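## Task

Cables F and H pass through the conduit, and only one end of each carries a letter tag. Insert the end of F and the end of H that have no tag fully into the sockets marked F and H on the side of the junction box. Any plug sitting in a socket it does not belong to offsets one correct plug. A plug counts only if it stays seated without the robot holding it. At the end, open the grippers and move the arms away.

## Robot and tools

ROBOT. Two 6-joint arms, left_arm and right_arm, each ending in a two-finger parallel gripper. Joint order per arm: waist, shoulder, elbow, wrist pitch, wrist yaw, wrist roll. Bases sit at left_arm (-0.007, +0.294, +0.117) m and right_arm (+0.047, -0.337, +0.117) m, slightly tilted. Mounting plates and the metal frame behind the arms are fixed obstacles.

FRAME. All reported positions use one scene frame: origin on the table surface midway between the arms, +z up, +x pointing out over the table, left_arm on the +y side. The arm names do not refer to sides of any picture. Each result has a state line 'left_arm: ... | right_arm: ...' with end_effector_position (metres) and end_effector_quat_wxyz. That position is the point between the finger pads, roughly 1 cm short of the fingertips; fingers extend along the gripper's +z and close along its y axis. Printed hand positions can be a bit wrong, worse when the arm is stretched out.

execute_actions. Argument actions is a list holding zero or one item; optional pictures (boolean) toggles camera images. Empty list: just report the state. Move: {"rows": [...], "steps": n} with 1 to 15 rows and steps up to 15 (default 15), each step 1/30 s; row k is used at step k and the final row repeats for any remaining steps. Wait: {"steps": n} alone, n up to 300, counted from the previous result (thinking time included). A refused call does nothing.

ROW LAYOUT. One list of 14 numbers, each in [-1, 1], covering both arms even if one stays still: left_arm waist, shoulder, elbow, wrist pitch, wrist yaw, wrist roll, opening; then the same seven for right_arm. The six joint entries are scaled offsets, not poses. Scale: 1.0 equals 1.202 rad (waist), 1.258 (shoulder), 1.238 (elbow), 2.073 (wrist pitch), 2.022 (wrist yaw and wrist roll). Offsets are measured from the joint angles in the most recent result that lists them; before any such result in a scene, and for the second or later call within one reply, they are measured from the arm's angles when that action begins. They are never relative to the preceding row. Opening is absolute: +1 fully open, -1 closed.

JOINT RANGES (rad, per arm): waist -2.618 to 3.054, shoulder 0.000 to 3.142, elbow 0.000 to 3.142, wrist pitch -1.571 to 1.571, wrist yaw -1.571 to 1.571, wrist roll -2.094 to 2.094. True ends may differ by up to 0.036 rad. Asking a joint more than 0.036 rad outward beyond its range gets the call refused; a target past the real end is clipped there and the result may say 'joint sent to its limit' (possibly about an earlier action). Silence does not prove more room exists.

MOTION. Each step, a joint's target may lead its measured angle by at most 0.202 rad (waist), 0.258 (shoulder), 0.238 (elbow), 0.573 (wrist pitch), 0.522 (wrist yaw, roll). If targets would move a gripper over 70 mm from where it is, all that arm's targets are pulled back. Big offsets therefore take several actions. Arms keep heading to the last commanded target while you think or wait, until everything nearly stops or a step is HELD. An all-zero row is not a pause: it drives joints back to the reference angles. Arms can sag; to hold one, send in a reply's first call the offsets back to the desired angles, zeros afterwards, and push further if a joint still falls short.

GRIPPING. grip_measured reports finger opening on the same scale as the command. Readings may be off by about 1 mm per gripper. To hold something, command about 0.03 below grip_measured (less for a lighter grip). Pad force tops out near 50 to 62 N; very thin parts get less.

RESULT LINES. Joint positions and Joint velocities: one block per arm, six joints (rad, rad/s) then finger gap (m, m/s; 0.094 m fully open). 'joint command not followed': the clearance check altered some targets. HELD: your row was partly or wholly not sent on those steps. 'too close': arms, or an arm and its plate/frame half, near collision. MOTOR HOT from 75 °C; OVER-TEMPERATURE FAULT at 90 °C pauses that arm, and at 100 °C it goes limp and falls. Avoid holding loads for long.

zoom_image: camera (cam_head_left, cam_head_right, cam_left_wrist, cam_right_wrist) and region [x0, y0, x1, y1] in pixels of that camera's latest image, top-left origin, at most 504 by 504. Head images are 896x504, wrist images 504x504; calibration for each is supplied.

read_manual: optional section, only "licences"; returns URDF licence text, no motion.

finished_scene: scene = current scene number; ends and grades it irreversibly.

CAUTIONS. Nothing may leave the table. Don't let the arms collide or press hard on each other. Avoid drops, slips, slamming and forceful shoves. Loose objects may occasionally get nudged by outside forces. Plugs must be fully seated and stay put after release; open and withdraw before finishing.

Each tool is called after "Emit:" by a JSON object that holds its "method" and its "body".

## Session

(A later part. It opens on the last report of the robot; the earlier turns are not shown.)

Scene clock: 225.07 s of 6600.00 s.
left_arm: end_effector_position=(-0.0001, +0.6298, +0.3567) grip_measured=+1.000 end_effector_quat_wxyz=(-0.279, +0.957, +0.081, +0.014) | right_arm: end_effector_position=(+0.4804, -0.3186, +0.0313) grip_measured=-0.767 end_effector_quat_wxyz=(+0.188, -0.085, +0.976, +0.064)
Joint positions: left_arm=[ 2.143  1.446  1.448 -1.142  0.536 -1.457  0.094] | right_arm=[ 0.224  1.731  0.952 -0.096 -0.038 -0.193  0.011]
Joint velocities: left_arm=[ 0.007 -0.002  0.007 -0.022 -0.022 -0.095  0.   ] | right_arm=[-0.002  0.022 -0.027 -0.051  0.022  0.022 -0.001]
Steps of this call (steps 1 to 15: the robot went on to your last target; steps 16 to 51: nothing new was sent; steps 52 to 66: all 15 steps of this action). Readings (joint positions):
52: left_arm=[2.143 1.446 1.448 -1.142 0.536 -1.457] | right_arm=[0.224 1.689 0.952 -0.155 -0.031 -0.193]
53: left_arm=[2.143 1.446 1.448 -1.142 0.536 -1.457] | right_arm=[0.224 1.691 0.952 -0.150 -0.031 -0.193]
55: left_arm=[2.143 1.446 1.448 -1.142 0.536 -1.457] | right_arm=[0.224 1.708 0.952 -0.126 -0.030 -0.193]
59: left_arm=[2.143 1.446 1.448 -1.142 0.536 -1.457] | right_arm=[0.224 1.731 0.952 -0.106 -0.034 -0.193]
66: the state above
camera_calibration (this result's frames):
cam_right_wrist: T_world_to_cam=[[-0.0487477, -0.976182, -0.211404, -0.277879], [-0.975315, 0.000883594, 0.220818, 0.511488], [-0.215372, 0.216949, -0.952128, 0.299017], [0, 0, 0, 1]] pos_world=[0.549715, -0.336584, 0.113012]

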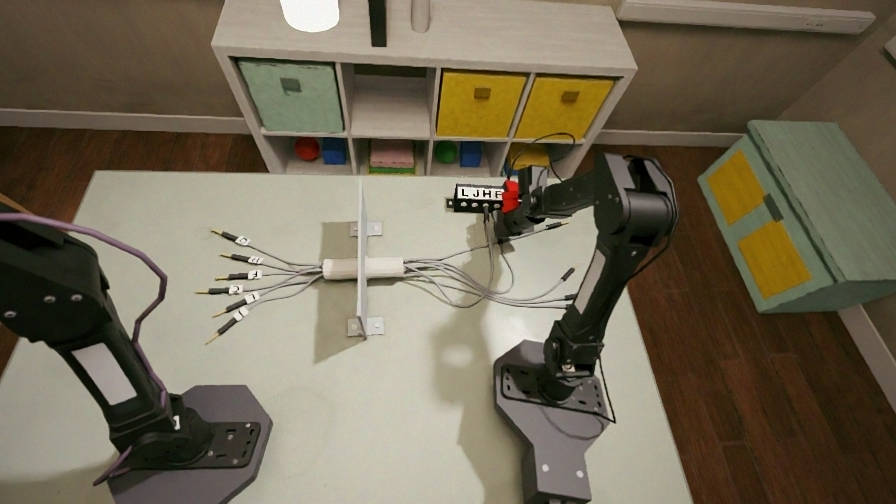

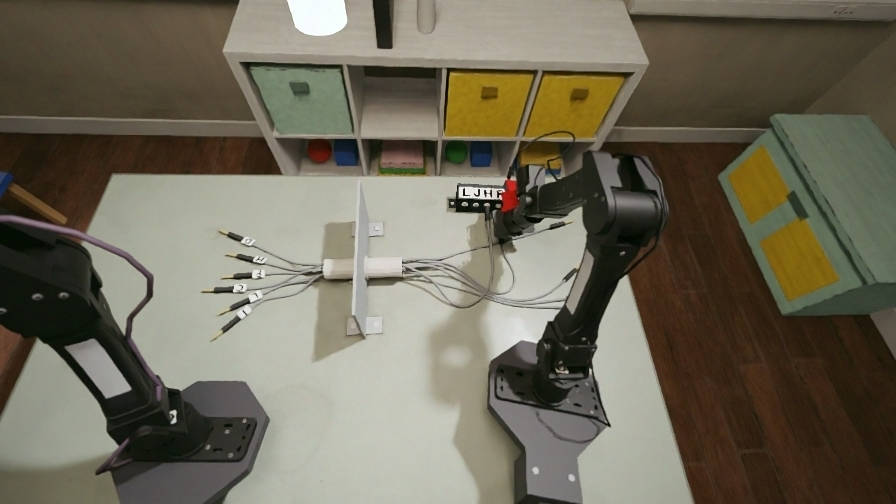

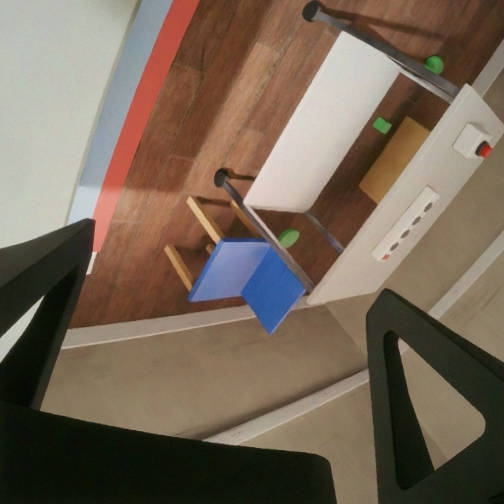

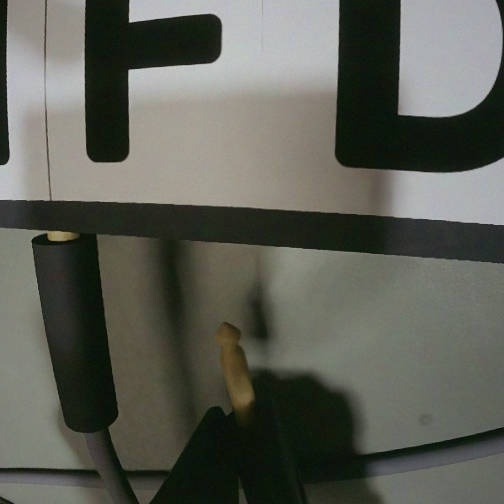

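Emit:
{"method": "execute_actions", "body": {"actions": [{"rows":[[0,0,0,0,0,0,1,0,0,-0.028,0.004,0,0,-0.8]],"steps":15}]}}

Scene clock: 226.03 s of 6600.00 s.
left_arm: end_effector_position=(-0.0001, +0.6298, +0.3567) grip_measured=+1.000 end_effector_quat_wxyz=(-0.279, +0.957, +0.081, +0.014) | right_arm: end_effector_position=(+0.4790, -0.3185, +0.0300) grip_measured=-0.767 end_effector_quat_wxyz=(+0.188, -0.085, +0.976, +0.064)
Joint positions: left_arm=[ 2.143  1.446  1.448 -1.142  0.536 -1.457  0.094] | right_arm=[ 0.224  1.731  0.943 -0.087 -0.038 -0.193  0.011]
Joint velocities: left_arm=[ 0.007  0.002  0.002  0.051 -0.051 -0.051  0.   ] | right_arm=[-0.012 -0.022 -0.022 -0.051  0.007 -0.007 -0.   ]
Steps of this call (steps 1 to 14: the robot went on to your last target; steps 15 to 29: all 15 steps of this action). Readings (joint positions):
15: left_arm=[2.143 1.446 1.448 -1.142 0.536 -1.457] | right_arm=[0.224 1.731 0.950 -0.094 -0.038 -0.193]
16: left_arm=[2.143 1.446 1.448 -1.142 0.536 -1.457] | right_arm=[0.224 1.731 0.948 -0.092 -0.038 -0.193]
18: left_arm=[2.143 1.446 1.448 -1.142 0.536 -1.457] | right_arm=[0.224 1.731 0.944 -0.090 -0.038 -0.193]
22: left_arm=[2.143 1.446 1.448 -1.142 0.536 -1.457] | right_arm=[0.224 1.731 0.943 -0.087 -0.038 -0.193]
29: the state above
camera_calibration (this result's frames):
cam_right_wrist: T_world_to_cam=[[-0.0486842, -0.976178, -0.211439, -0.278082], [-0.975481, 0.000980214, 0.22008, 0.51049], [-0.21463, 0.21697, -0.952291, 0.297108], [0, 0, 0, 1]] pos_world=[0.548204, -0.336422, 0.111787]

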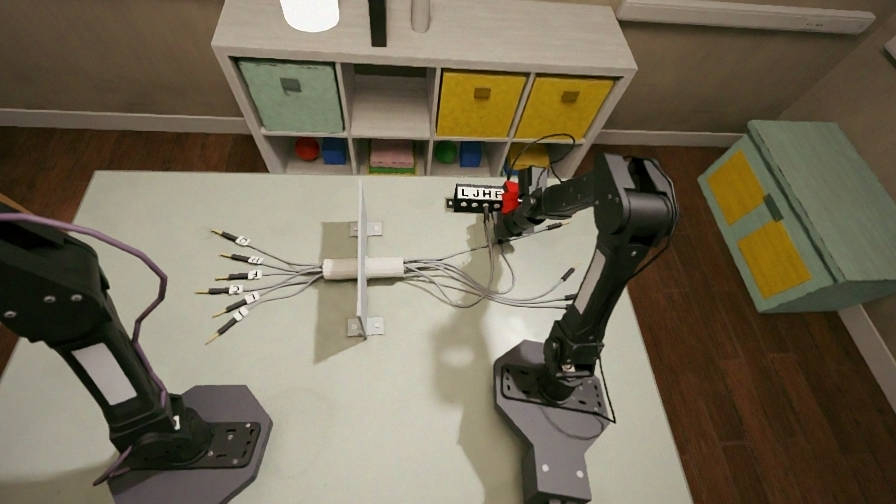

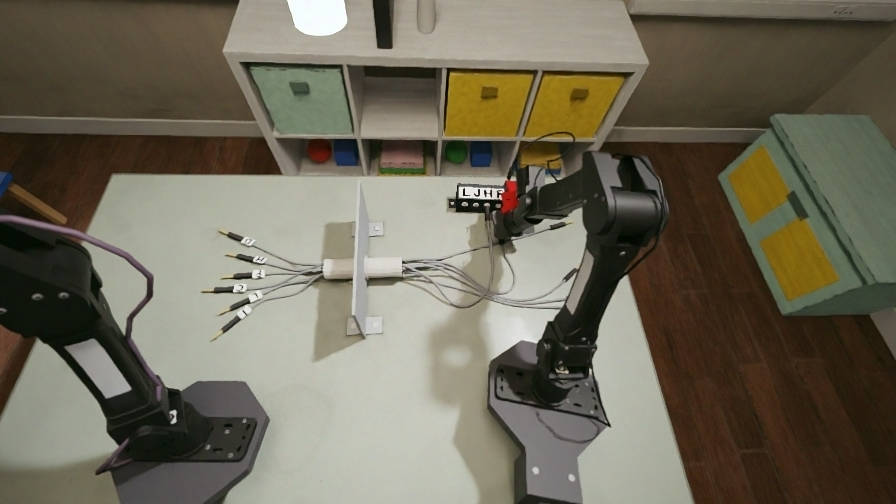

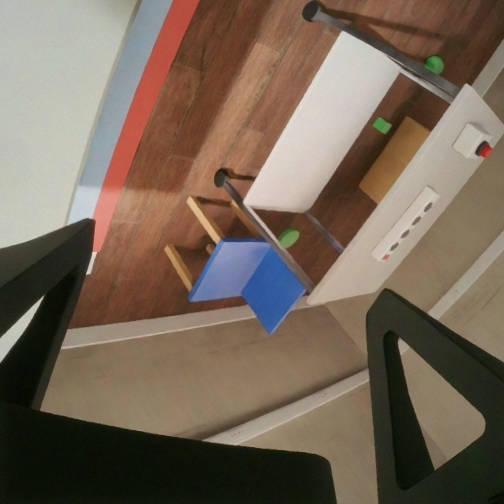

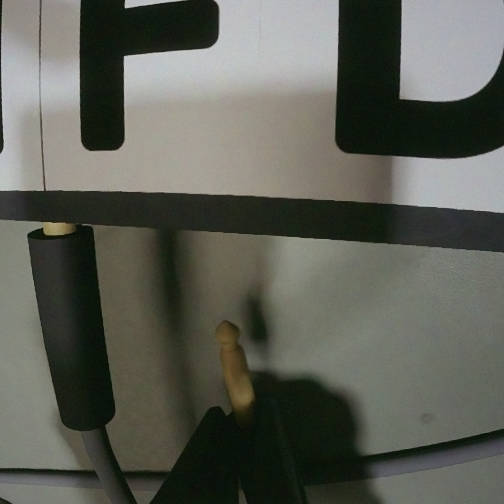

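Emit:
{"method": "execute_actions", "body": {"actions": [{"rows":[[0,0,0,0,0,0,1,0,0,-0.03,0,0,0,-0.8],[0,0,0,0,0,0,1,0,0,-0.045,0,0,0,-0.8],[0,0,0,0,0,0,1,0,0,-0.045,0,0,0,-0.8],[0,0,0,0,0,0,1,0,0,-0.045,0,0,0,-0.8],[0,0,0,0,0,0,1,0,0,-0.045,0,0,0,-0.8],[0,0,0,0,0,0,1,0,0,-0.045,0,0,0,-0.8],[0,0,0,0,0,0,1,0,0,-0.045,0,0,0,-0.8],[0,0,0,0,0,0,1,0,0,-0.045,0,0,0,-0.73],[0,0,0,0,0,0,1,0,0,-0.045,0,0,0,-0.72],[0,0,0,0,0,0,1,0,0,-0.045,0,0,0,-0.7],[0,0,0,0,0,0,1,0,0,-0.045,0,0,0,-0.68],[0,0,0,0,0,0,1,0,0,-0.045,0,0,0,-0.6]],"steps":15}]}}

Scene clock: 227.47 s of 6600.00 s.
left_arm: end_effector_position=(-0.0001, +0.6298, +0.3567) grip_measured=+1.000 end_effector_quat_wxyz=(-0.279, +0.957, +0.081, +0.014) | right_arm: end_effector_position=(+0.4665, -0.3178, +0.0222) grip_measured=-0.604 end_effector_quat_wxyz=(+0.177, -0.086, +0.978, +0.064)
Joint positions: left_arm=[ 2.143  1.446  1.448 -1.142  0.536 -1.457  0.094] | right_arm=[ 0.224  1.731  0.906 -0.071 -0.035 -0.193  0.019]
Joint velocities: left_arm=[ 0.007 -0.007 -0.012  0.11   0.007  0.037  0.   ] | right_arm=[-0.002  0.002 -0.002  0.007 -0.066 -0.007  0.   ]
Steps of this call (steps 1 to 15: the robot went on to your last target; steps 16 to 28: nothing new was sent; steps 29 to 43: all 15 steps of this action). Readings (joint positions):
29: left_arm=[2.143 1.446 1.448 -1.142 0.536 -1.457] | right_arm=[0.224 1.731 0.942 -0.086 -0.038 -0.193]
30: left_arm=[2.143 1.446 1.448 -1.142 0.536 -1.457] | right_arm=[0.224 1.731 0.938 -0.081 -0.038 -0.193]
32: left_arm=[2.143 1.446 1.448 -1.142 0.536 -1.457] | right_arm=[0.224 1.731 0.926 -0.073 -0.037 -0.193]
36: left_arm=[2.143 1.446 1.448 -1.142 0.536 -1.457] | right_arm=[0.224 1.731 0.918 -0.068 -0.035 -0.193]
43: the state above
camera_calibration (this result's frames):
cam_right_wrist: T_world_to_cam=[[-0.0512489, -0.976723, -0.208292, -0.278776], [-0.970485, -0.000507675, 0.241162, 0.496721], [-0.235654, 0.214503, -0.947869, 0.295784], [0, 0, 0, 1]] pos_world=[0.537476, -0.335482, 0.102508]

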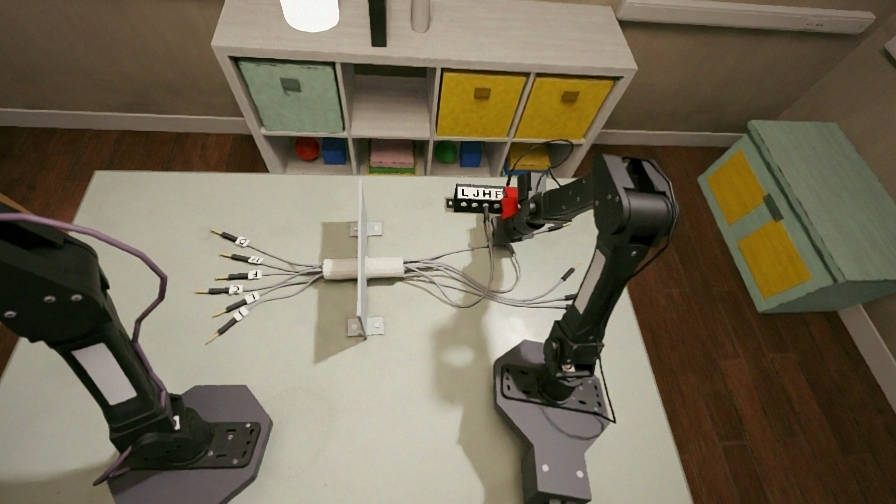

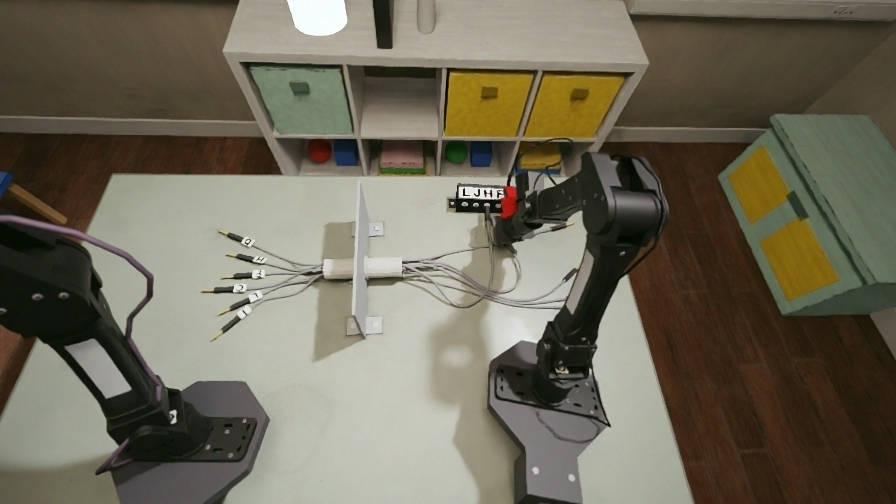

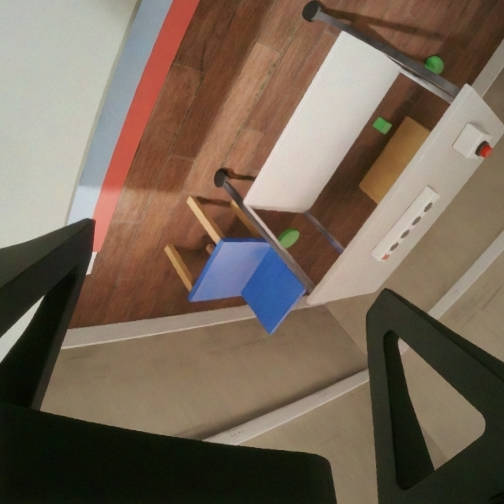

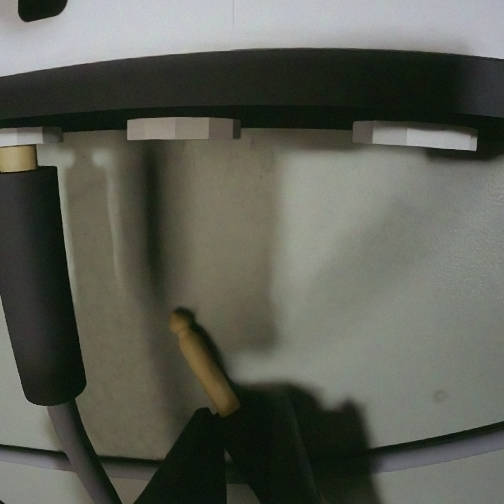

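Emit:
{"method": "execute_actions", "body": {"actions": [{"rows":[[0,0,0,0,0,0,1,0,0,0,0,0,0,-0.35],[0,0,0,0,0,0,1,0,0,0,0,0,0,-0.35],[0,0,0,0,0,0,1,0,-0.04,0,0,0,0,-0.35],[0,0,0,0,0,0,1,0,-0.08,0,0,0,0,-0.35],[0,0,0,0,0,0,1,0,-0.12,0,0,0,0,-0.35],[0,0,0,0,0,0,1,0,-0.14,0,0.03,0,0,-0.35],[0,0,0,0,0,0,1,0,-0.14,0,0.1,0,0,-0.35],[0,0,0,0,0,0,1,0,-0.14,0,0.17,0,0,-0.35],[0,0,0,0,0,0,1,0.02,-0.14,0,0.24,0.02,0.03,-0.35],[0,0,0,0,0,0,1,0.04,-0.14,-0.03,0.31,0.04,0.06,-0.35],[0,0,0,0,0,0,1,0.06,-0.14,-0.07,0.38,0.06,0.09,-0.35],[0,0,0,0,0,0,1,0.08,-0.14,-0.11,0.45,0.08,0.12,-0.35],[0,0,0,0,0,0,1,0.1,-0.14,-0.15,0.52,0.1,0.15,-0.35],[0,0,0,0,0,0,1,0.105,-0.14,-0.19,0.575,0.116,0.155,-0.35]],"steps":15}], "pictures": false}}

Emit:
{"method": "execute_actions", "body": {"actions": [{"steps":25}], "pictures": false}}

Scene clock: 231.60 s of 6600.00 s.
left_arm: end_effector_position=(-0.0001, +0.6298, +0.3567) grip_measured=+1.000 end_effector_quat_wxyz=(-0.279, +0.957, +0.081, +0.014) | right_arm: end_effector_position=(+0.5638, -0.3156, +0.1595) grip_measured=-0.353 end_effector_quat_wxyz=(+0.516, +0.027, +0.855, +0.046)
Joint positions: left_arm=[ 2.143  1.446  1.448 -1.142  0.536 -1.457  0.094] | right_arm=[ 0.317  1.571  0.75   0.668  0.101 -0.008  0.03 ]
Joint velocities: left_arm=[-0.007 -0.007  0.012 -0.037  0.037 -0.037  0.   ] | right_arm=[ 0.618  0.017 -1.219  3.084  0.579  0.769  0.   ]
Steps of this call (steps 1 to 15: the robot went on to your last target; steps 16 to 90: nothing new was sent; then 0.63 s passed at rest; steps 91 to 105: all 15 steps of this action). Readings (joint positions):
91: left_arm=[2.143 1.446 1.448 -1.142 0.536 -1.457] | right_arm=[0.224 1.731 0.906 -0.071 -0.035 -0.193]
92: left_arm=[2.143 1.446 1.448 -1.142 0.536 -1.457] | right_arm=[0.224 1.731 0.906 -0.071 -0.036 -0.193]
94: left_arm=[2.143 1.446 1.448 -1.142 0.536 -1.457] | right_arm=[0.224 1.722 0.906 -0.073 -0.035 -0.193]
98: left_arm=[2.143 1.446 1.448 -1.142 0.536 -1.457] | right_arm=[0.224 1.624 0.903 -0.024 -0.035 -0.193]
105: the state above

Scene clock: 232.43 s of 6600.00 s.
left_arm: end_effector_position=(-0.0001, +0.6298, +0.3567) grip_measured=+1.000 end_effector_quat_wxyz=(-0.279, +0.957, +0.081, +0.014) | right_arm: end_effector_position=(+0.5741, -0.3289, +0.2325) grip_measured=-0.353 end_effector_quat_wxyz=(+0.654, +0.119, +0.744, +0.066)
Joint positions: left_arm=[ 2.143  1.446  1.448 -1.142  0.536 -1.457  0.094] | right_arm=[0.348 1.571 0.676 1.102 0.194 0.113 0.03 ]
Joint velocities: left_arm=[-0.007  0.002 -0.007 -0.066 -0.037 -0.051  0.   ] | right_arm=[ 0.012 -0.002  0.007 -0.037 -0.007 -0.037 -0.001]
Steps of this call (steps 1 to 25: the robot went on to your last target). Readings (joint positions):
1: left_arm=[2.143 1.446 1.448 -1.142 0.536 -1.457] | right_arm=[0.334 1.571 0.716 0.753 0.116 0.016]
2: left_arm=[2.143 1.446 1.448 -1.142 0.536 -1.457] | right_arm=[0.345 1.571 0.692 0.816 0.128 0.035]
4: left_arm=[2.143 1.446 1.448 -1.142 0.536 -1.457] | right_arm=[0.348 1.571 0.676 0.910 0.149 0.063]
8: left_arm=[2.143 1.446 1.448 -1.142 0.536 -1.457] | right_arm=[0.348 1.571 0.676 1.033 0.177 0.093]
25: the state above

Emit:
{"method": "execute_actions", "body": {"actions": [{"rows":[[0,0,0,0,0,0,1,0,0,-0.04,0,0,0,-0.35],[0,0,0,0,0,0,1,0,0,-0.08,0,0,0,-0.35],[0,0,0,0,0,0,1,0,0,-0.12,0,0,0,-0.35],[0,0,0,0,0,0,1,0,0,-0.16,0,0,0,-0.35],[0,0,0,0,0,0,1,0,0.02,-0.2,0,0,0,-0.35],[0,0,0,0,0,0,1,0,0.04,-0.24,0,0,0,-0.35],[0,0,0,0,0,0,1,0,0.06,-0.27,0,0,0,-0.35],[0,0,0,0,0,0,1,0,0.08,-0.285,0,0,0,-0.35],[0,0,0,0,0,0,1,0,0.1,-0.285,0,0,0,-0.35],[0,0,0,0,0,0,1,0,0.12,-0.285,0,0,0,-0.35],[0,0,0,0,0,0,1,0,0.135,-0.285,0.01,0,0,-0.35]],"steps":15}], "pictures": false}}

Emit:
{"method": "execute_actions", "body": {"actions": [{"steps":10}]}}

Scene clock: 234.10 s of 6600.00 s.
left_arm: end_effector_position=(-0.0001, +0.6298, +0.3567) grip_measured=+1.000 end_effector_quat_wxyz=(-0.279, +0.957, +0.081, +0.014) | right_arm: end_effector_position=(+0.4421, -0.3133, +0.0515) grip_measured=-0.353 end_effector_quat_wxyz=(+0.435, +0.079, +0.896, +0.039)
Joint positions: left_arm=[ 2.143  1.446  1.448 -1.142  0.536 -1.457  0.094] | right_arm=[0.348 1.746 0.328 1.083 0.195 0.114 0.03 ]
Joint velocities: left_arm=[-0.027  0.007 -0.017  0.007  0.022 -0.007  0.   ] | right_arm=[-0.002  0.007 -0.017  0.066  0.051 -0.037 -0.   ]
Steps of this call (steps 1 to 30: the robot went on to your last target; steps 31 to 35: nothing new was sent; steps 36 to 50: all 15 steps of this action). Readings (joint positions):
36: left_arm=[2.143 1.446 1.448 -1.142 0.536 -1.457] | right_arm=[0.348 1.571 0.673 1.104 0.195 0.114]
37: left_arm=[2.143 1.446 1.448 -1.142 0.536 -1.457] | right_arm=[0.348 1.571 0.660 1.110 0.195 0.114]
39: left_arm=[2.143 1.446 1.448 -1.142 0.536 -1.457] | right_arm=[0.348 1.571 0.597 1.124 0.195 0.114]
43: left_arm=[2.143 1.446 1.448 -1.142 0.536 -1.457] | right_arm=[0.348 1.604 0.414 1.121 0.195 0.114]
50: the state above

Scene clock: 234.43 s of 6600.00 s.
left_arm: end_effector_position=(-0.0001, +0.6298, +0.3567) grip_measured=+1.000 end_effector_quat_wxyz=(-0.279, +0.957, +0.081, +0.014) | right_arm: end_effector_position=(+0.4452, -0.3137, +0.0554) grip_measured=-0.353 end_effector_quat_wxyz=(+0.444, +0.080, +0.891, +0.040)
Joint positions: left_arm=[ 2.143  1.446  1.448 -1.142  0.536 -1.457  0.094] | right_arm=[0.348 1.746 0.328 1.104 0.195 0.114 0.03 ]
Joint velocities: left_arm=[ 0.022 -0.002  0.002 -0.037 -0.007 -0.051  0.   ] | right_arm=[-0.002 -0.007 -0.002  0.066 -0.037 -0.125  0.001]
Steps of this call (steps 1 to 10: the robot went on to your last target). Readings (joint positions):
1: left_arm=[2.143 1.446 1.448 -1.142 0.536 -1.457] | right_arm=[0.348 1.746 0.328 1.089 0.195 0.114]
2: left_arm=[2.143 1.446 1.448 -1.142 0.536 -1.457] | right_arm=[0.348 1.746 0.328 1.094 0.195 0.114]
4: left_arm=[2.143 1.446 1.448 -1.142 0.536 -1.457] | right_arm=[0.348 1.746 0.328 1.098 0.195 0.114]
8: left_arm=[2.143 1.446 1.448 -1.142 0.536 -1.457] | right_arm=[0.348 1.746 0.328 1.103 0.195 0.114]
10: the state above
camera_calibration (this result's frames):
cam_right_wrist: T_world_to_cam=[[-0.2412, -0.901495, -0.359345, -0.152328], [-0.895789, 0.349259, -0.274918, 0.573142], [0.373342, 0.255587, -0.891791, 0.0599935], [0, 0, 0, 1]] pos_world=[0.454275, -0.352831, 0.15633]

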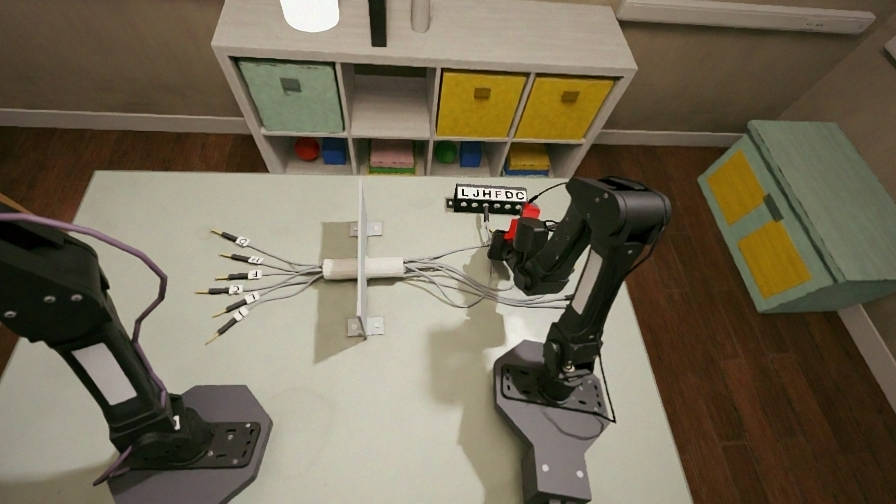

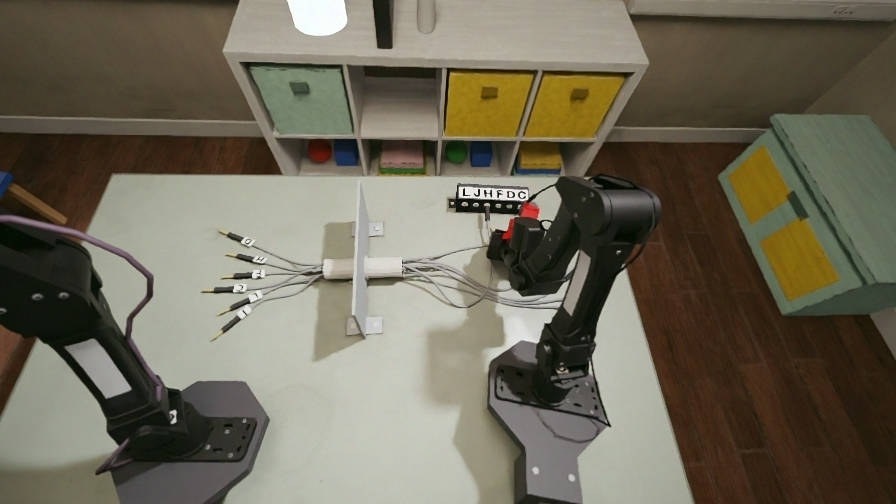

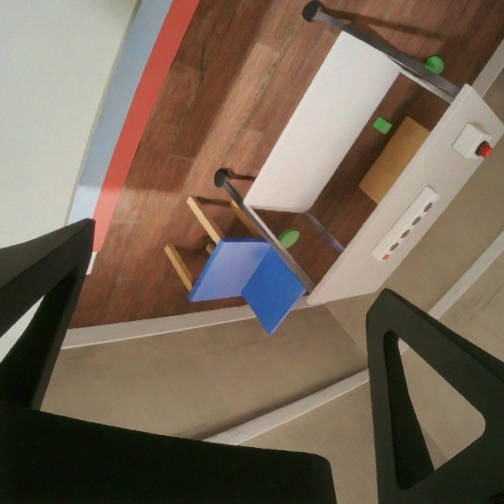

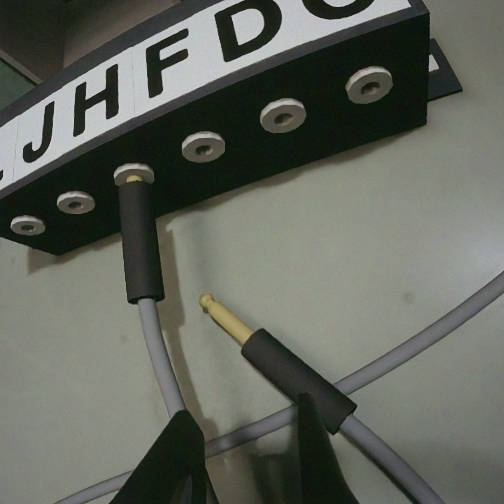

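Emit:
{"method": "execute_actions", "body": {"actions": [{"rows":[[0,0,0,0,0,0,1,-0.026,0.02,0.03,0.02,0,-0.03,-0.25],[0,0,0,0,0,0,1,-0.026,0.05,0.05,0.04,0,-0.06,-0.25],[0,0,0,0,0,0,1,-0.026,0.08,0.065,0.055,0,-0.06,-0.25],[0,0,0,0,0,0,1,-0.026,0.11,0.08,0.07,0,-0.06,-0.25],[0,0,0,0,0,0,1,-0.026,0.14,0.088,0.085,0,-0.06,-0.25],[0,0,0,0,0,0,1,-0.026,0.165,0.088,0.092,0,-0.06,-0.25]],"steps":15}], "pictures": false}}

Emit:
{"method": "execute_actions", "body": {"actions": [{"steps":10}]}}

Scene clock: 239.17 s of 6600.00 s.
left_arm: end_effector_position=(-0.0001, +0.6298, +0.3567) grip_measured=+1.000 end_effector_quat_wxyz=(-0.279, +0.957, +0.081, +0.014) | right_arm: end_effector_position=(+0.4687, -0.3171, +0.0354) grip_measured=-0.253 end_effector_quat_wxyz=(+0.468, +0.046, +0.882, +0.010)
Joint positions: left_arm=[ 2.143  1.446  1.448 -1.142  0.536 -1.457  0.094] | right_arm=[0.326 1.946 0.419 1.266 0.196 0.007 0.035]
Joint velocities: left_arm=[ 0.007  0.002  0.022 -0.007 -0.066 -0.007  0.   ] | right_arm=[ 0.002 -0.017  0.002  0.051  0.037 -0.081 -0.   ]
Steps of this call (steps 1 to 30: the robot went on to your last target; steps 31 to 90: nothing new was sent; then 1.23 s passed at rest; steps 91 to 105: all 15 steps of this action). Readings (joint positions):
91: left_arm=[2.143 1.446 1.448 -1.142 0.536 -1.457] | right_arm=[0.346 1.747 0.328 1.107 0.194 0.107]
92: left_arm=[2.143 1.446 1.448 -1.142 0.536 -1.457] | right_arm=[0.340 1.754 0.332 1.117 0.194 0.090]
94: left_arm=[2.143 1.446 1.448 -1.142 0.536 -1.457] | right_arm=[0.330 1.802 0.363 1.153 0.194 0.059]
98: left_arm=[2.143 1.446 1.448 -1.142 0.536 -1.457] | right_arm=[0.326 1.926 0.419 1.231 0.194 0.026]
105: the state above

Scene clock: 239.50 s of 6600.00 s.
left_arm: end_effector_position=(-0.0001, +0.6298, +0.3567) grip_measured=+1.000 end_effector_quat_wxyz=(-0.279, +0.957, +0.081, +0.014) | right_arm: end_effector_position=(+0.4700, -0.3172, +0.0373) grip_measured=-0.253 end_effector_quat_wxyz=(+0.473, +0.045, +0.880, +0.009)
Joint positions: left_arm=[ 2.143  1.446  1.448 -1.142  0.536 -1.457  0.094] | right_arm=[0.326 1.946 0.419 1.276 0.196 0.003 0.035]
Joint velocities: left_arm=[-0.022 -0.002  0.017  0.022  0.022  0.007  0.   ] | right_arm=[ 0.012  0.017  0.002 -0.037 -0.022 -0.037 -0.001]
Steps of this call (steps 1 to 10: the robot went on to your last target). Readings (joint positions):
1: left_arm=[2.143 1.446 1.448 -1.142 0.536 -1.457] | right_arm=[0.326 1.946 0.419 1.269 0.196 0.006]
2: left_arm=[2.143 1.446 1.448 -1.142 0.536 -1.457] | right_arm=[0.326 1.946 0.419 1.271 0.196 0.006]
4: left_arm=[2.143 1.446 1.448 -1.142 0.536 -1.457] | right_arm=[0.326 1.946 0.419 1.273 0.196 0.005]
8: left_arm=[2.143 1.446 1.448 -1.142 0.536 -1.457] | right_arm=[0.326 1.946 0.419 1.276 0.196 0.003]
10: the state above
camera_calibration (this result's frames):
cam_right_wrist: T_world_to_cam=[[-0.193029, -0.93795, -0.28808, -0.192957], [-0.887788, 0.29198, -0.355781, 0.572716], [0.417818, 0.187078, -0.889061, -0.00726287], [0, 0, 0, 1]] pos_world=[0.474239, -0.346847, 0.141717]

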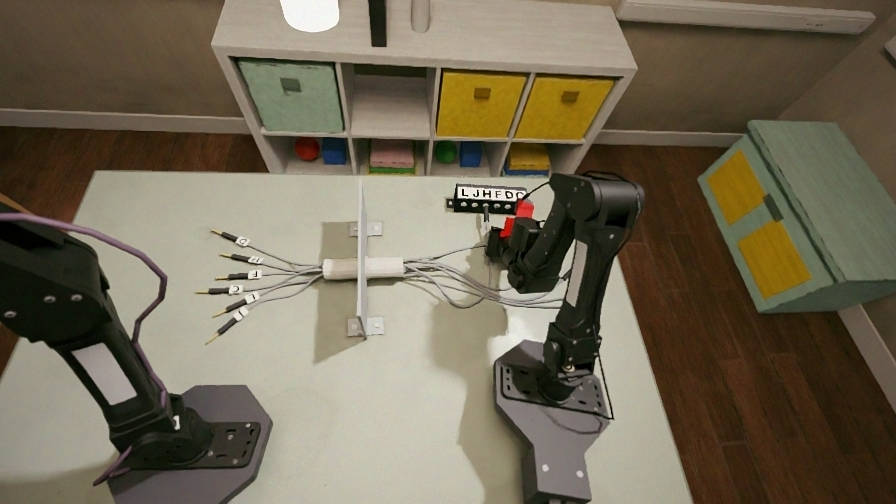

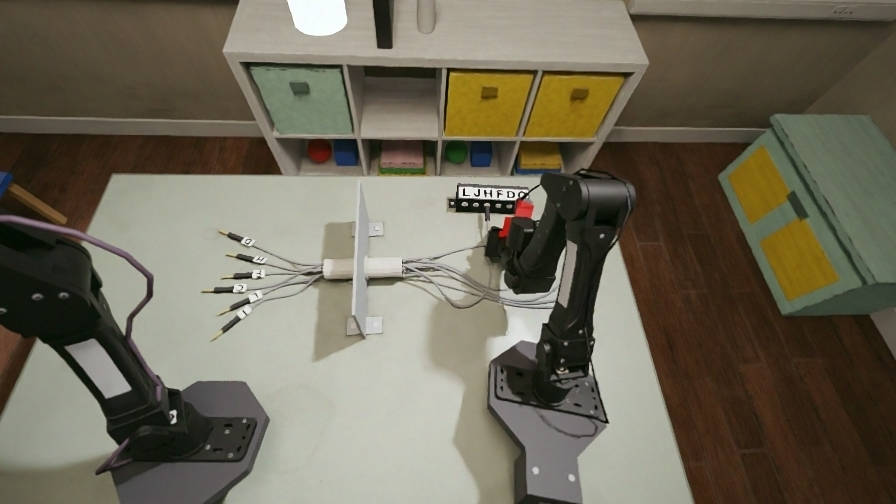

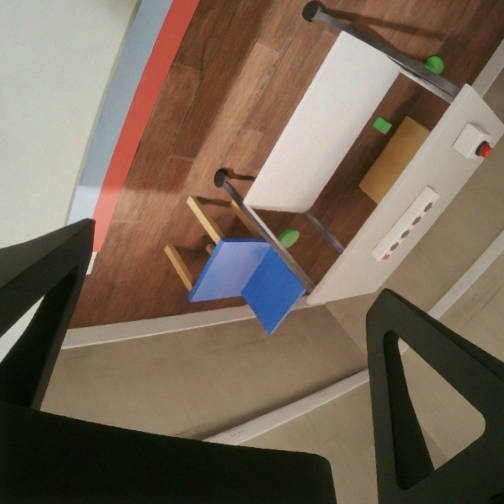

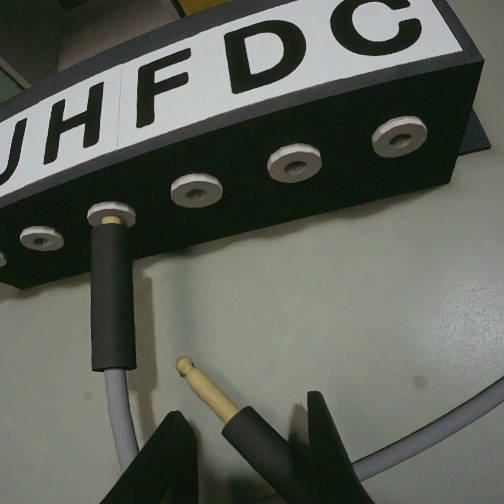

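Emit:
{"method": "execute_actions", "body": {"actions": [{"rows":[[0,0,0,0,0,0,1,-0.023,0,-0.04,0.015,0,0,-0.2],[0,0,0,0,0,0,1,-0.023,0,-0.07,0.034,0,0,-0.2]],"steps":15}], "pictures": false}}

Emit:
{"method": "execute_actions", "body": {"actions": [{"steps":8}]}}

Scene clock: 241.20 s of 6600.00 s.
left_arm: end_effector_position=(-0.0001, +0.6298, +0.3567) grip_measured=+1.000 end_effector_quat_wxyz=(-0.279, +0.957, +0.081, +0.014) | right_arm: end_effector_position=(+0.4499, -0.3261, +0.0334) grip_measured=-0.203 end_effector_quat_wxyz=(+0.463, +0.049, +0.885, +0.002)
Joint positions: left_arm=[ 2.143  1.446  1.448 -1.142  0.536 -1.457  0.094] | right_arm=[0.307 1.946 0.349 1.326 0.195 0.003 0.037]
Joint velocities: left_arm=[-0.007  0.007  0.012 -0.007 -0.022 -0.007  0.   ] | right_arm=[ 0.002  0.007 -0.007  0.066 -0.022  0.022 -0.   ]
Steps of this call (steps 1 to 30: the robot went on to your last target; steps 31 to 36: nothing new was sent; steps 37 to 51: all 15 steps of this action). Readings (joint positions):
37: left_arm=[2.143 1.446 1.448 -1.142 0.536 -1.457] | right_arm=[0.324 1.946 0.416 1.279 0.196 0.003]
38: left_arm=[2.143 1.446 1.448 -1.142 0.536 -1.457] | right_arm=[0.321 1.946 0.405 1.291 0.195 0.003]
40: left_arm=[2.143 1.446 1.448 -1.142 0.536 -1.457] | right_arm=[0.312 1.946 0.372 1.310 0.195 0.003]
44: left_arm=[2.143 1.446 1.448 -1.142 0.536 -1.457] | right_arm=[0.307 1.946 0.349 1.312 0.195 0.003]
51: the state above

Scene clock: 241.47 s of 6600.00 s.
left_arm: end_effector_position=(-0.0001, +0.6298, +0.3567) grip_measured=+1.000 end_effector_quat_wxyz=(-0.279, +0.957, +0.081, +0.014) | right_arm: end_effector_position=(+0.4502, -0.3262, +0.0340) grip_measured=-0.203 end_effector_quat_wxyz=(+0.464, +0.049, +0.884, +0.002)
Joint positions: left_arm=[ 2.143  1.446  1.448 -1.142  0.536 -1.457  0.094] | right_arm=[0.307 1.946 0.349 1.328 0.195 0.003 0.037]
Joint velocities: left_arm=[ 0.017  0.022  0.002 -0.007 -0.022  0.007  0.   ] | right_arm=[-0.002 -0.007 -0.002  0.051 -0.081 -0.051 -0.   ]
Steps of this call (steps 1 to 8: the robot went on to your last target). Readings (joint positions):
1: left_arm=[2.143 1.446 1.448 -1.142 0.536 -1.457] | right_arm=[0.307 1.946 0.349 1.326 0.195 0.003]
2: left_arm=[2.143 1.446 1.448 -1.142 0.536 -1.457] | right_arm=[0.307 1.946 0.349 1.327 0.195 0.003]
4: left_arm=[2.143 1.446 1.448 -1.142 0.536 -1.457] | right_arm=[0.307 1.946 0.349 1.327 0.195 0.003]
8: the state above
camera_calibration (this result's frames):
cam_right_wrist: T_world_to_cam=[[-0.211362, -0.937392, -0.276806, -0.198092], [-0.890529, 0.301415, -0.340745, 0.56037], [0.402845, 0.174483, -0.898483, 0.00264775], [0, 0, 0, 1]] pos_world=[0.45609, -0.355056, 0.138489]

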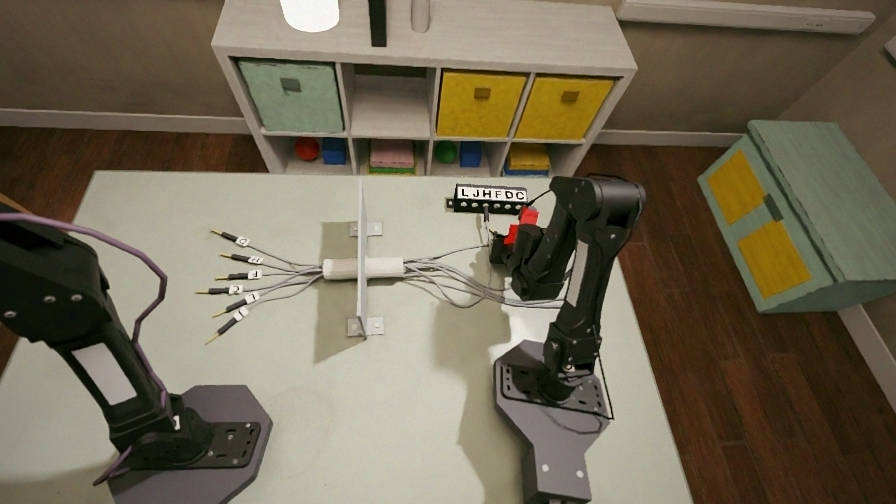

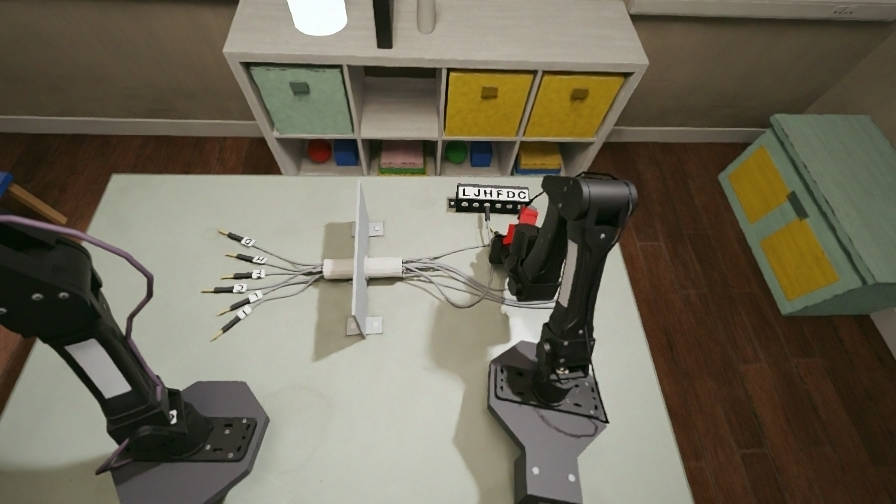

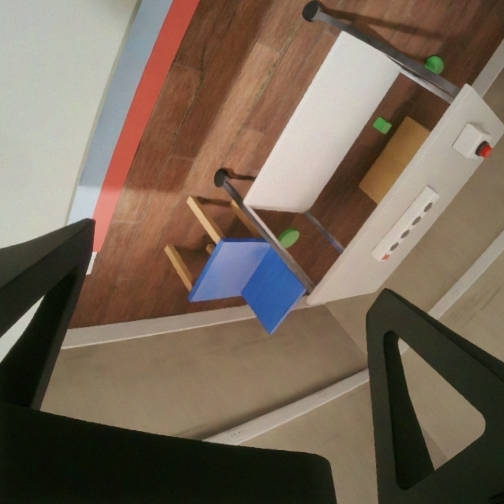

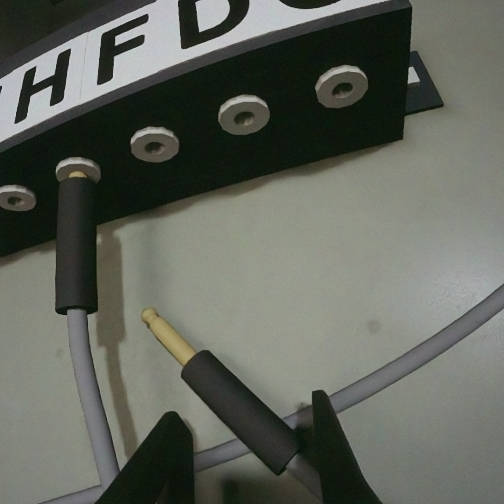

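Emit:
{"method": "execute_actions", "body": {"actions": [{"rows":[[0,0,0,0,0,0,1,0,0,0.04,-0.01,0,0,-0.2],[0,0,0,0,0,0,1,0,0,0.045,-0.013,0,0,-0.2],[0,0,0,0,0,0,1,0,0,0.045,-0.013,0,0,-0.2],[0,0,0,0,0,0,1,0,0,0.045,-0.013,0,0,-0.2],[0,0,0,0,0,0,1,0,0,0.045,-0.013,0,0,-0.2],[0,0,0,0,0,0,1,0,0.015,0.045,-0.013,0,0,-0.2],[0,0,0,0,0,0,1,0,0.028,0.045,-0.013,0,0,-0.2]],"steps":15}]}}

Scene clock: 242.93 s of 6600.00 s.
left_arm: end_effector_position=(-0.0001, +0.6298, +0.3567) grip_measured=+1.000 end_effector_quat_wxyz=(-0.279, +0.957, +0.081, +0.014) | right_arm: end_effector_position=(+0.4568, -0.3248, +0.0286) grip_measured=-0.203 end_effector_quat_wxyz=(+0.461, +0.048, +0.886, +0.002)
Joint positions: left_arm=[ 2.143  1.446  1.448 -1.142  0.536 -1.457  0.094] | right_arm=[0.307 1.967 0.383 1.308 0.195 0.003 0.037]
Joint velocities: left_arm=[ 0.007 -0.012 -0.012  0.037 -0.037 -0.007  0.   ] | right_arm=[ 0.012 -0.027 -0.002 -0.081  0.037  0.066 -0.   ]
Steps of this call (steps 1 to 15: the robot went on to your last target; steps 16 to 29: nothing new was sent; steps 30 to 44: all 15 steps of this action). Readings (joint positions):
30: left_arm=[2.143 1.446 1.448 -1.142 0.536 -1.457] | right_arm=[0.307 1.946 0.351 1.326 0.195 0.003]
31: left_arm=[2.143 1.446 1.448 -1.142 0.536 -1.457] | right_arm=[0.307 1.946 0.358 1.320 0.195 0.003]
33: left_arm=[2.143 1.446 1.448 -1.142 0.536 -1.457] | right_arm=[0.307 1.946 0.374 1.315 0.195 0.003]
37: left_arm=[2.143 1.446 1.448 -1.142 0.536 -1.457] | right_arm=[0.307 1.951 0.383 1.316 0.195 0.003]
44: the state above
camera_calibration (this result's frames):
cam_right_wrist: T_world_to_cam=[[-0.212223, -0.937766, -0.274875, -0.196688], [-0.893136, 0.30028, -0.334874, 0.564645], [0.396573, 0.174433, -0.901278, -0.00215612], [0, 0, 0, 1]] pos_world=[0.463418, -0.353622, 0.133077]

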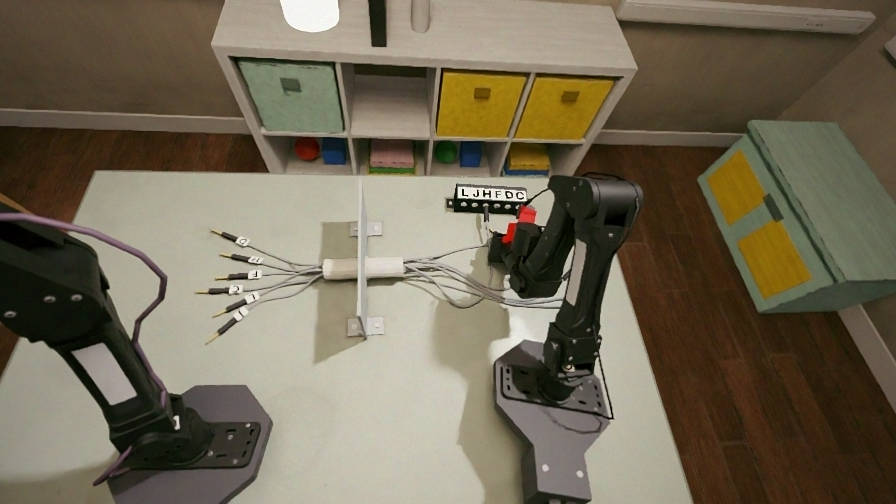

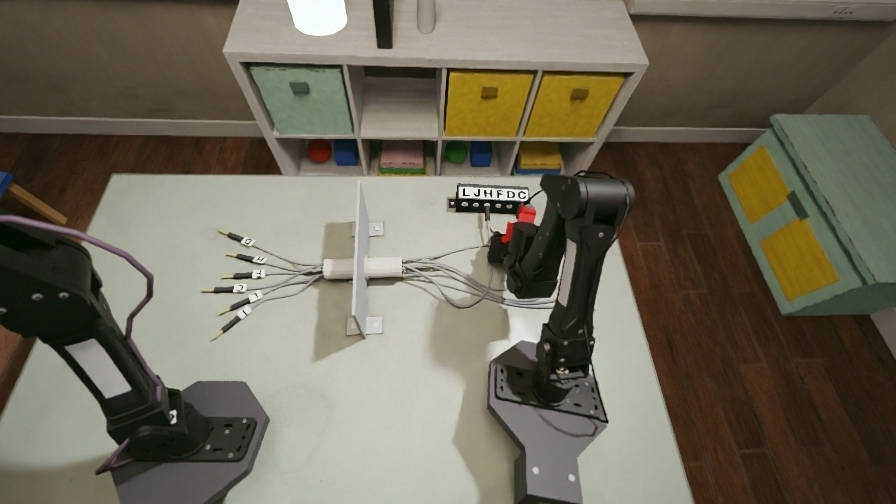

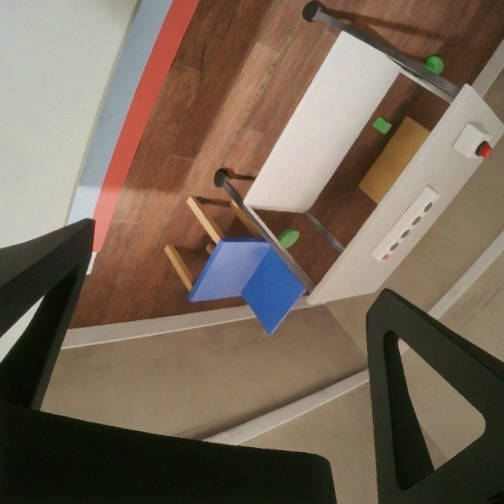

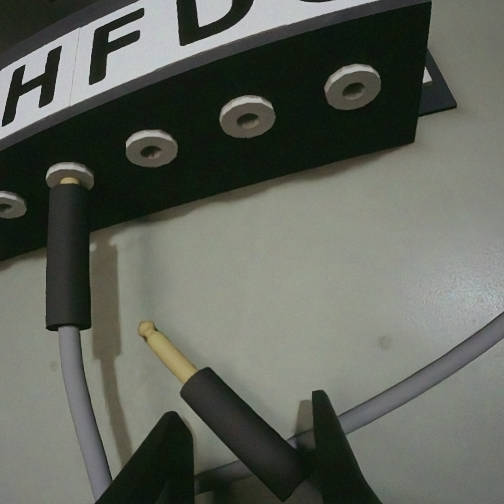

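Lower ~8 mm more.

Emit:
{"method": "execute_actions", "body": {"actions": [{"rows":[[0,0,0,0,0,0,1,0,0.012,0,0,0,0,-0.2],[0,0,0,0,0,0,1,0,0.022,0,0.003,0,0,-0.2]],"steps":15}]}}

Scene clock: 243.90 s of 6600.00 s.
left_arm: end_effector_position=(-0.0001, +0.6298, +0.3567) grip_measured=+1.000 end_effector_quat_wxyz=(-0.279, +0.957, +0.081, +0.014) | right_arm: end_effector_position=(+0.4546, -0.3244, +0.0246) grip_measured=-0.203 end_effector_quat_wxyz=(+0.456, +0.047, +0.889, +0.001)
Joint positions: left_arm=[ 2.143  1.446  1.448 -1.142  0.536 -1.457  0.094] | right_arm=[0.307 1.979 0.383 1.309 0.195 0.003 0.037]
Joint velocities: left_arm=[-0.022  0.002 -0.012 -0.022  0.007  0.037  0.   ] | right_arm=[ 0.017  0.002  0.002 -0.022  0.007 -0.022 -0.001]
Steps of this call (steps 1 to 14: the robot went on to your last target; steps 15 to 29: all 15 steps of this action). Readings (joint positions):
15: left_arm=[2.143 1.446 1.448 -1.142 0.536 -1.457] | right_arm=[0.307 1.967 0.383 1.308 0.195 0.003]
16: left_arm=[2.143 1.446 1.448 -1.142 0.536 -1.457] | right_arm=[0.307 1.968 0.383 1.308 0.195 0.003]
18: left_arm=[2.143 1.446 1.448 -1.142 0.536 -1.457] | right_arm=[0.307 1.974 0.383 1.309 0.195 0.003]
22: left_arm=[2.143 1.446 1.448 -1.142 0.536 -1.457] | right_arm=[0.307 1.979 0.383 1.309 0.195 0.003]
29: the state above
camera_calibration (this result's frames):
cam_right_wrist: T_world_to_cam=[[-0.213581, -0.938368, -0.271753, -0.197473], [-0.897249, 0.298452, -0.325378, 0.562254], [0.38643, 0.174335, -0.905693, -0.000235233], [0, 0, 0, 1]] pos_world=[0.462396, -0.353067, 0.129068]

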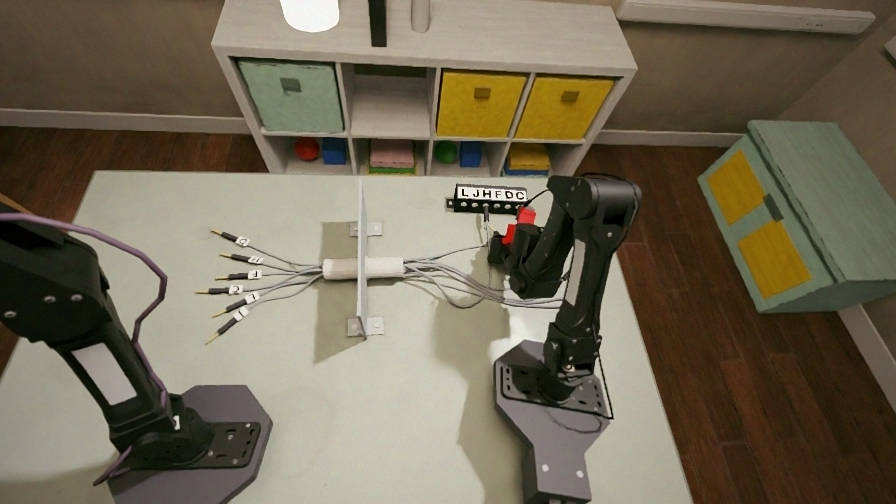

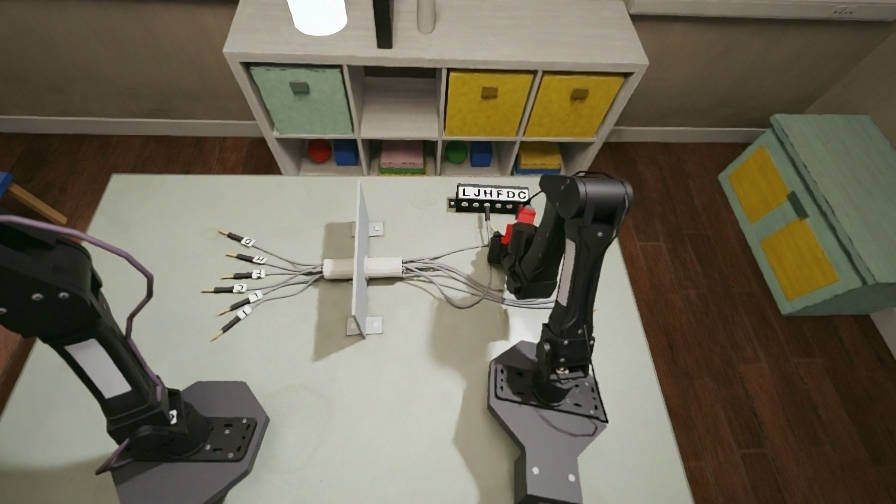

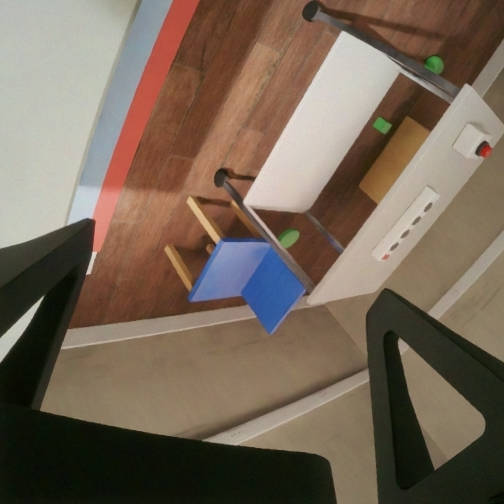

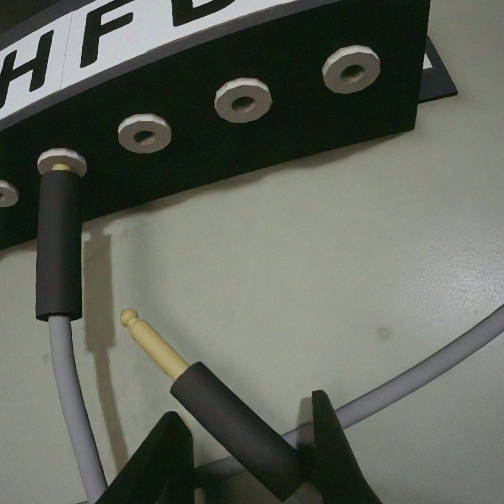

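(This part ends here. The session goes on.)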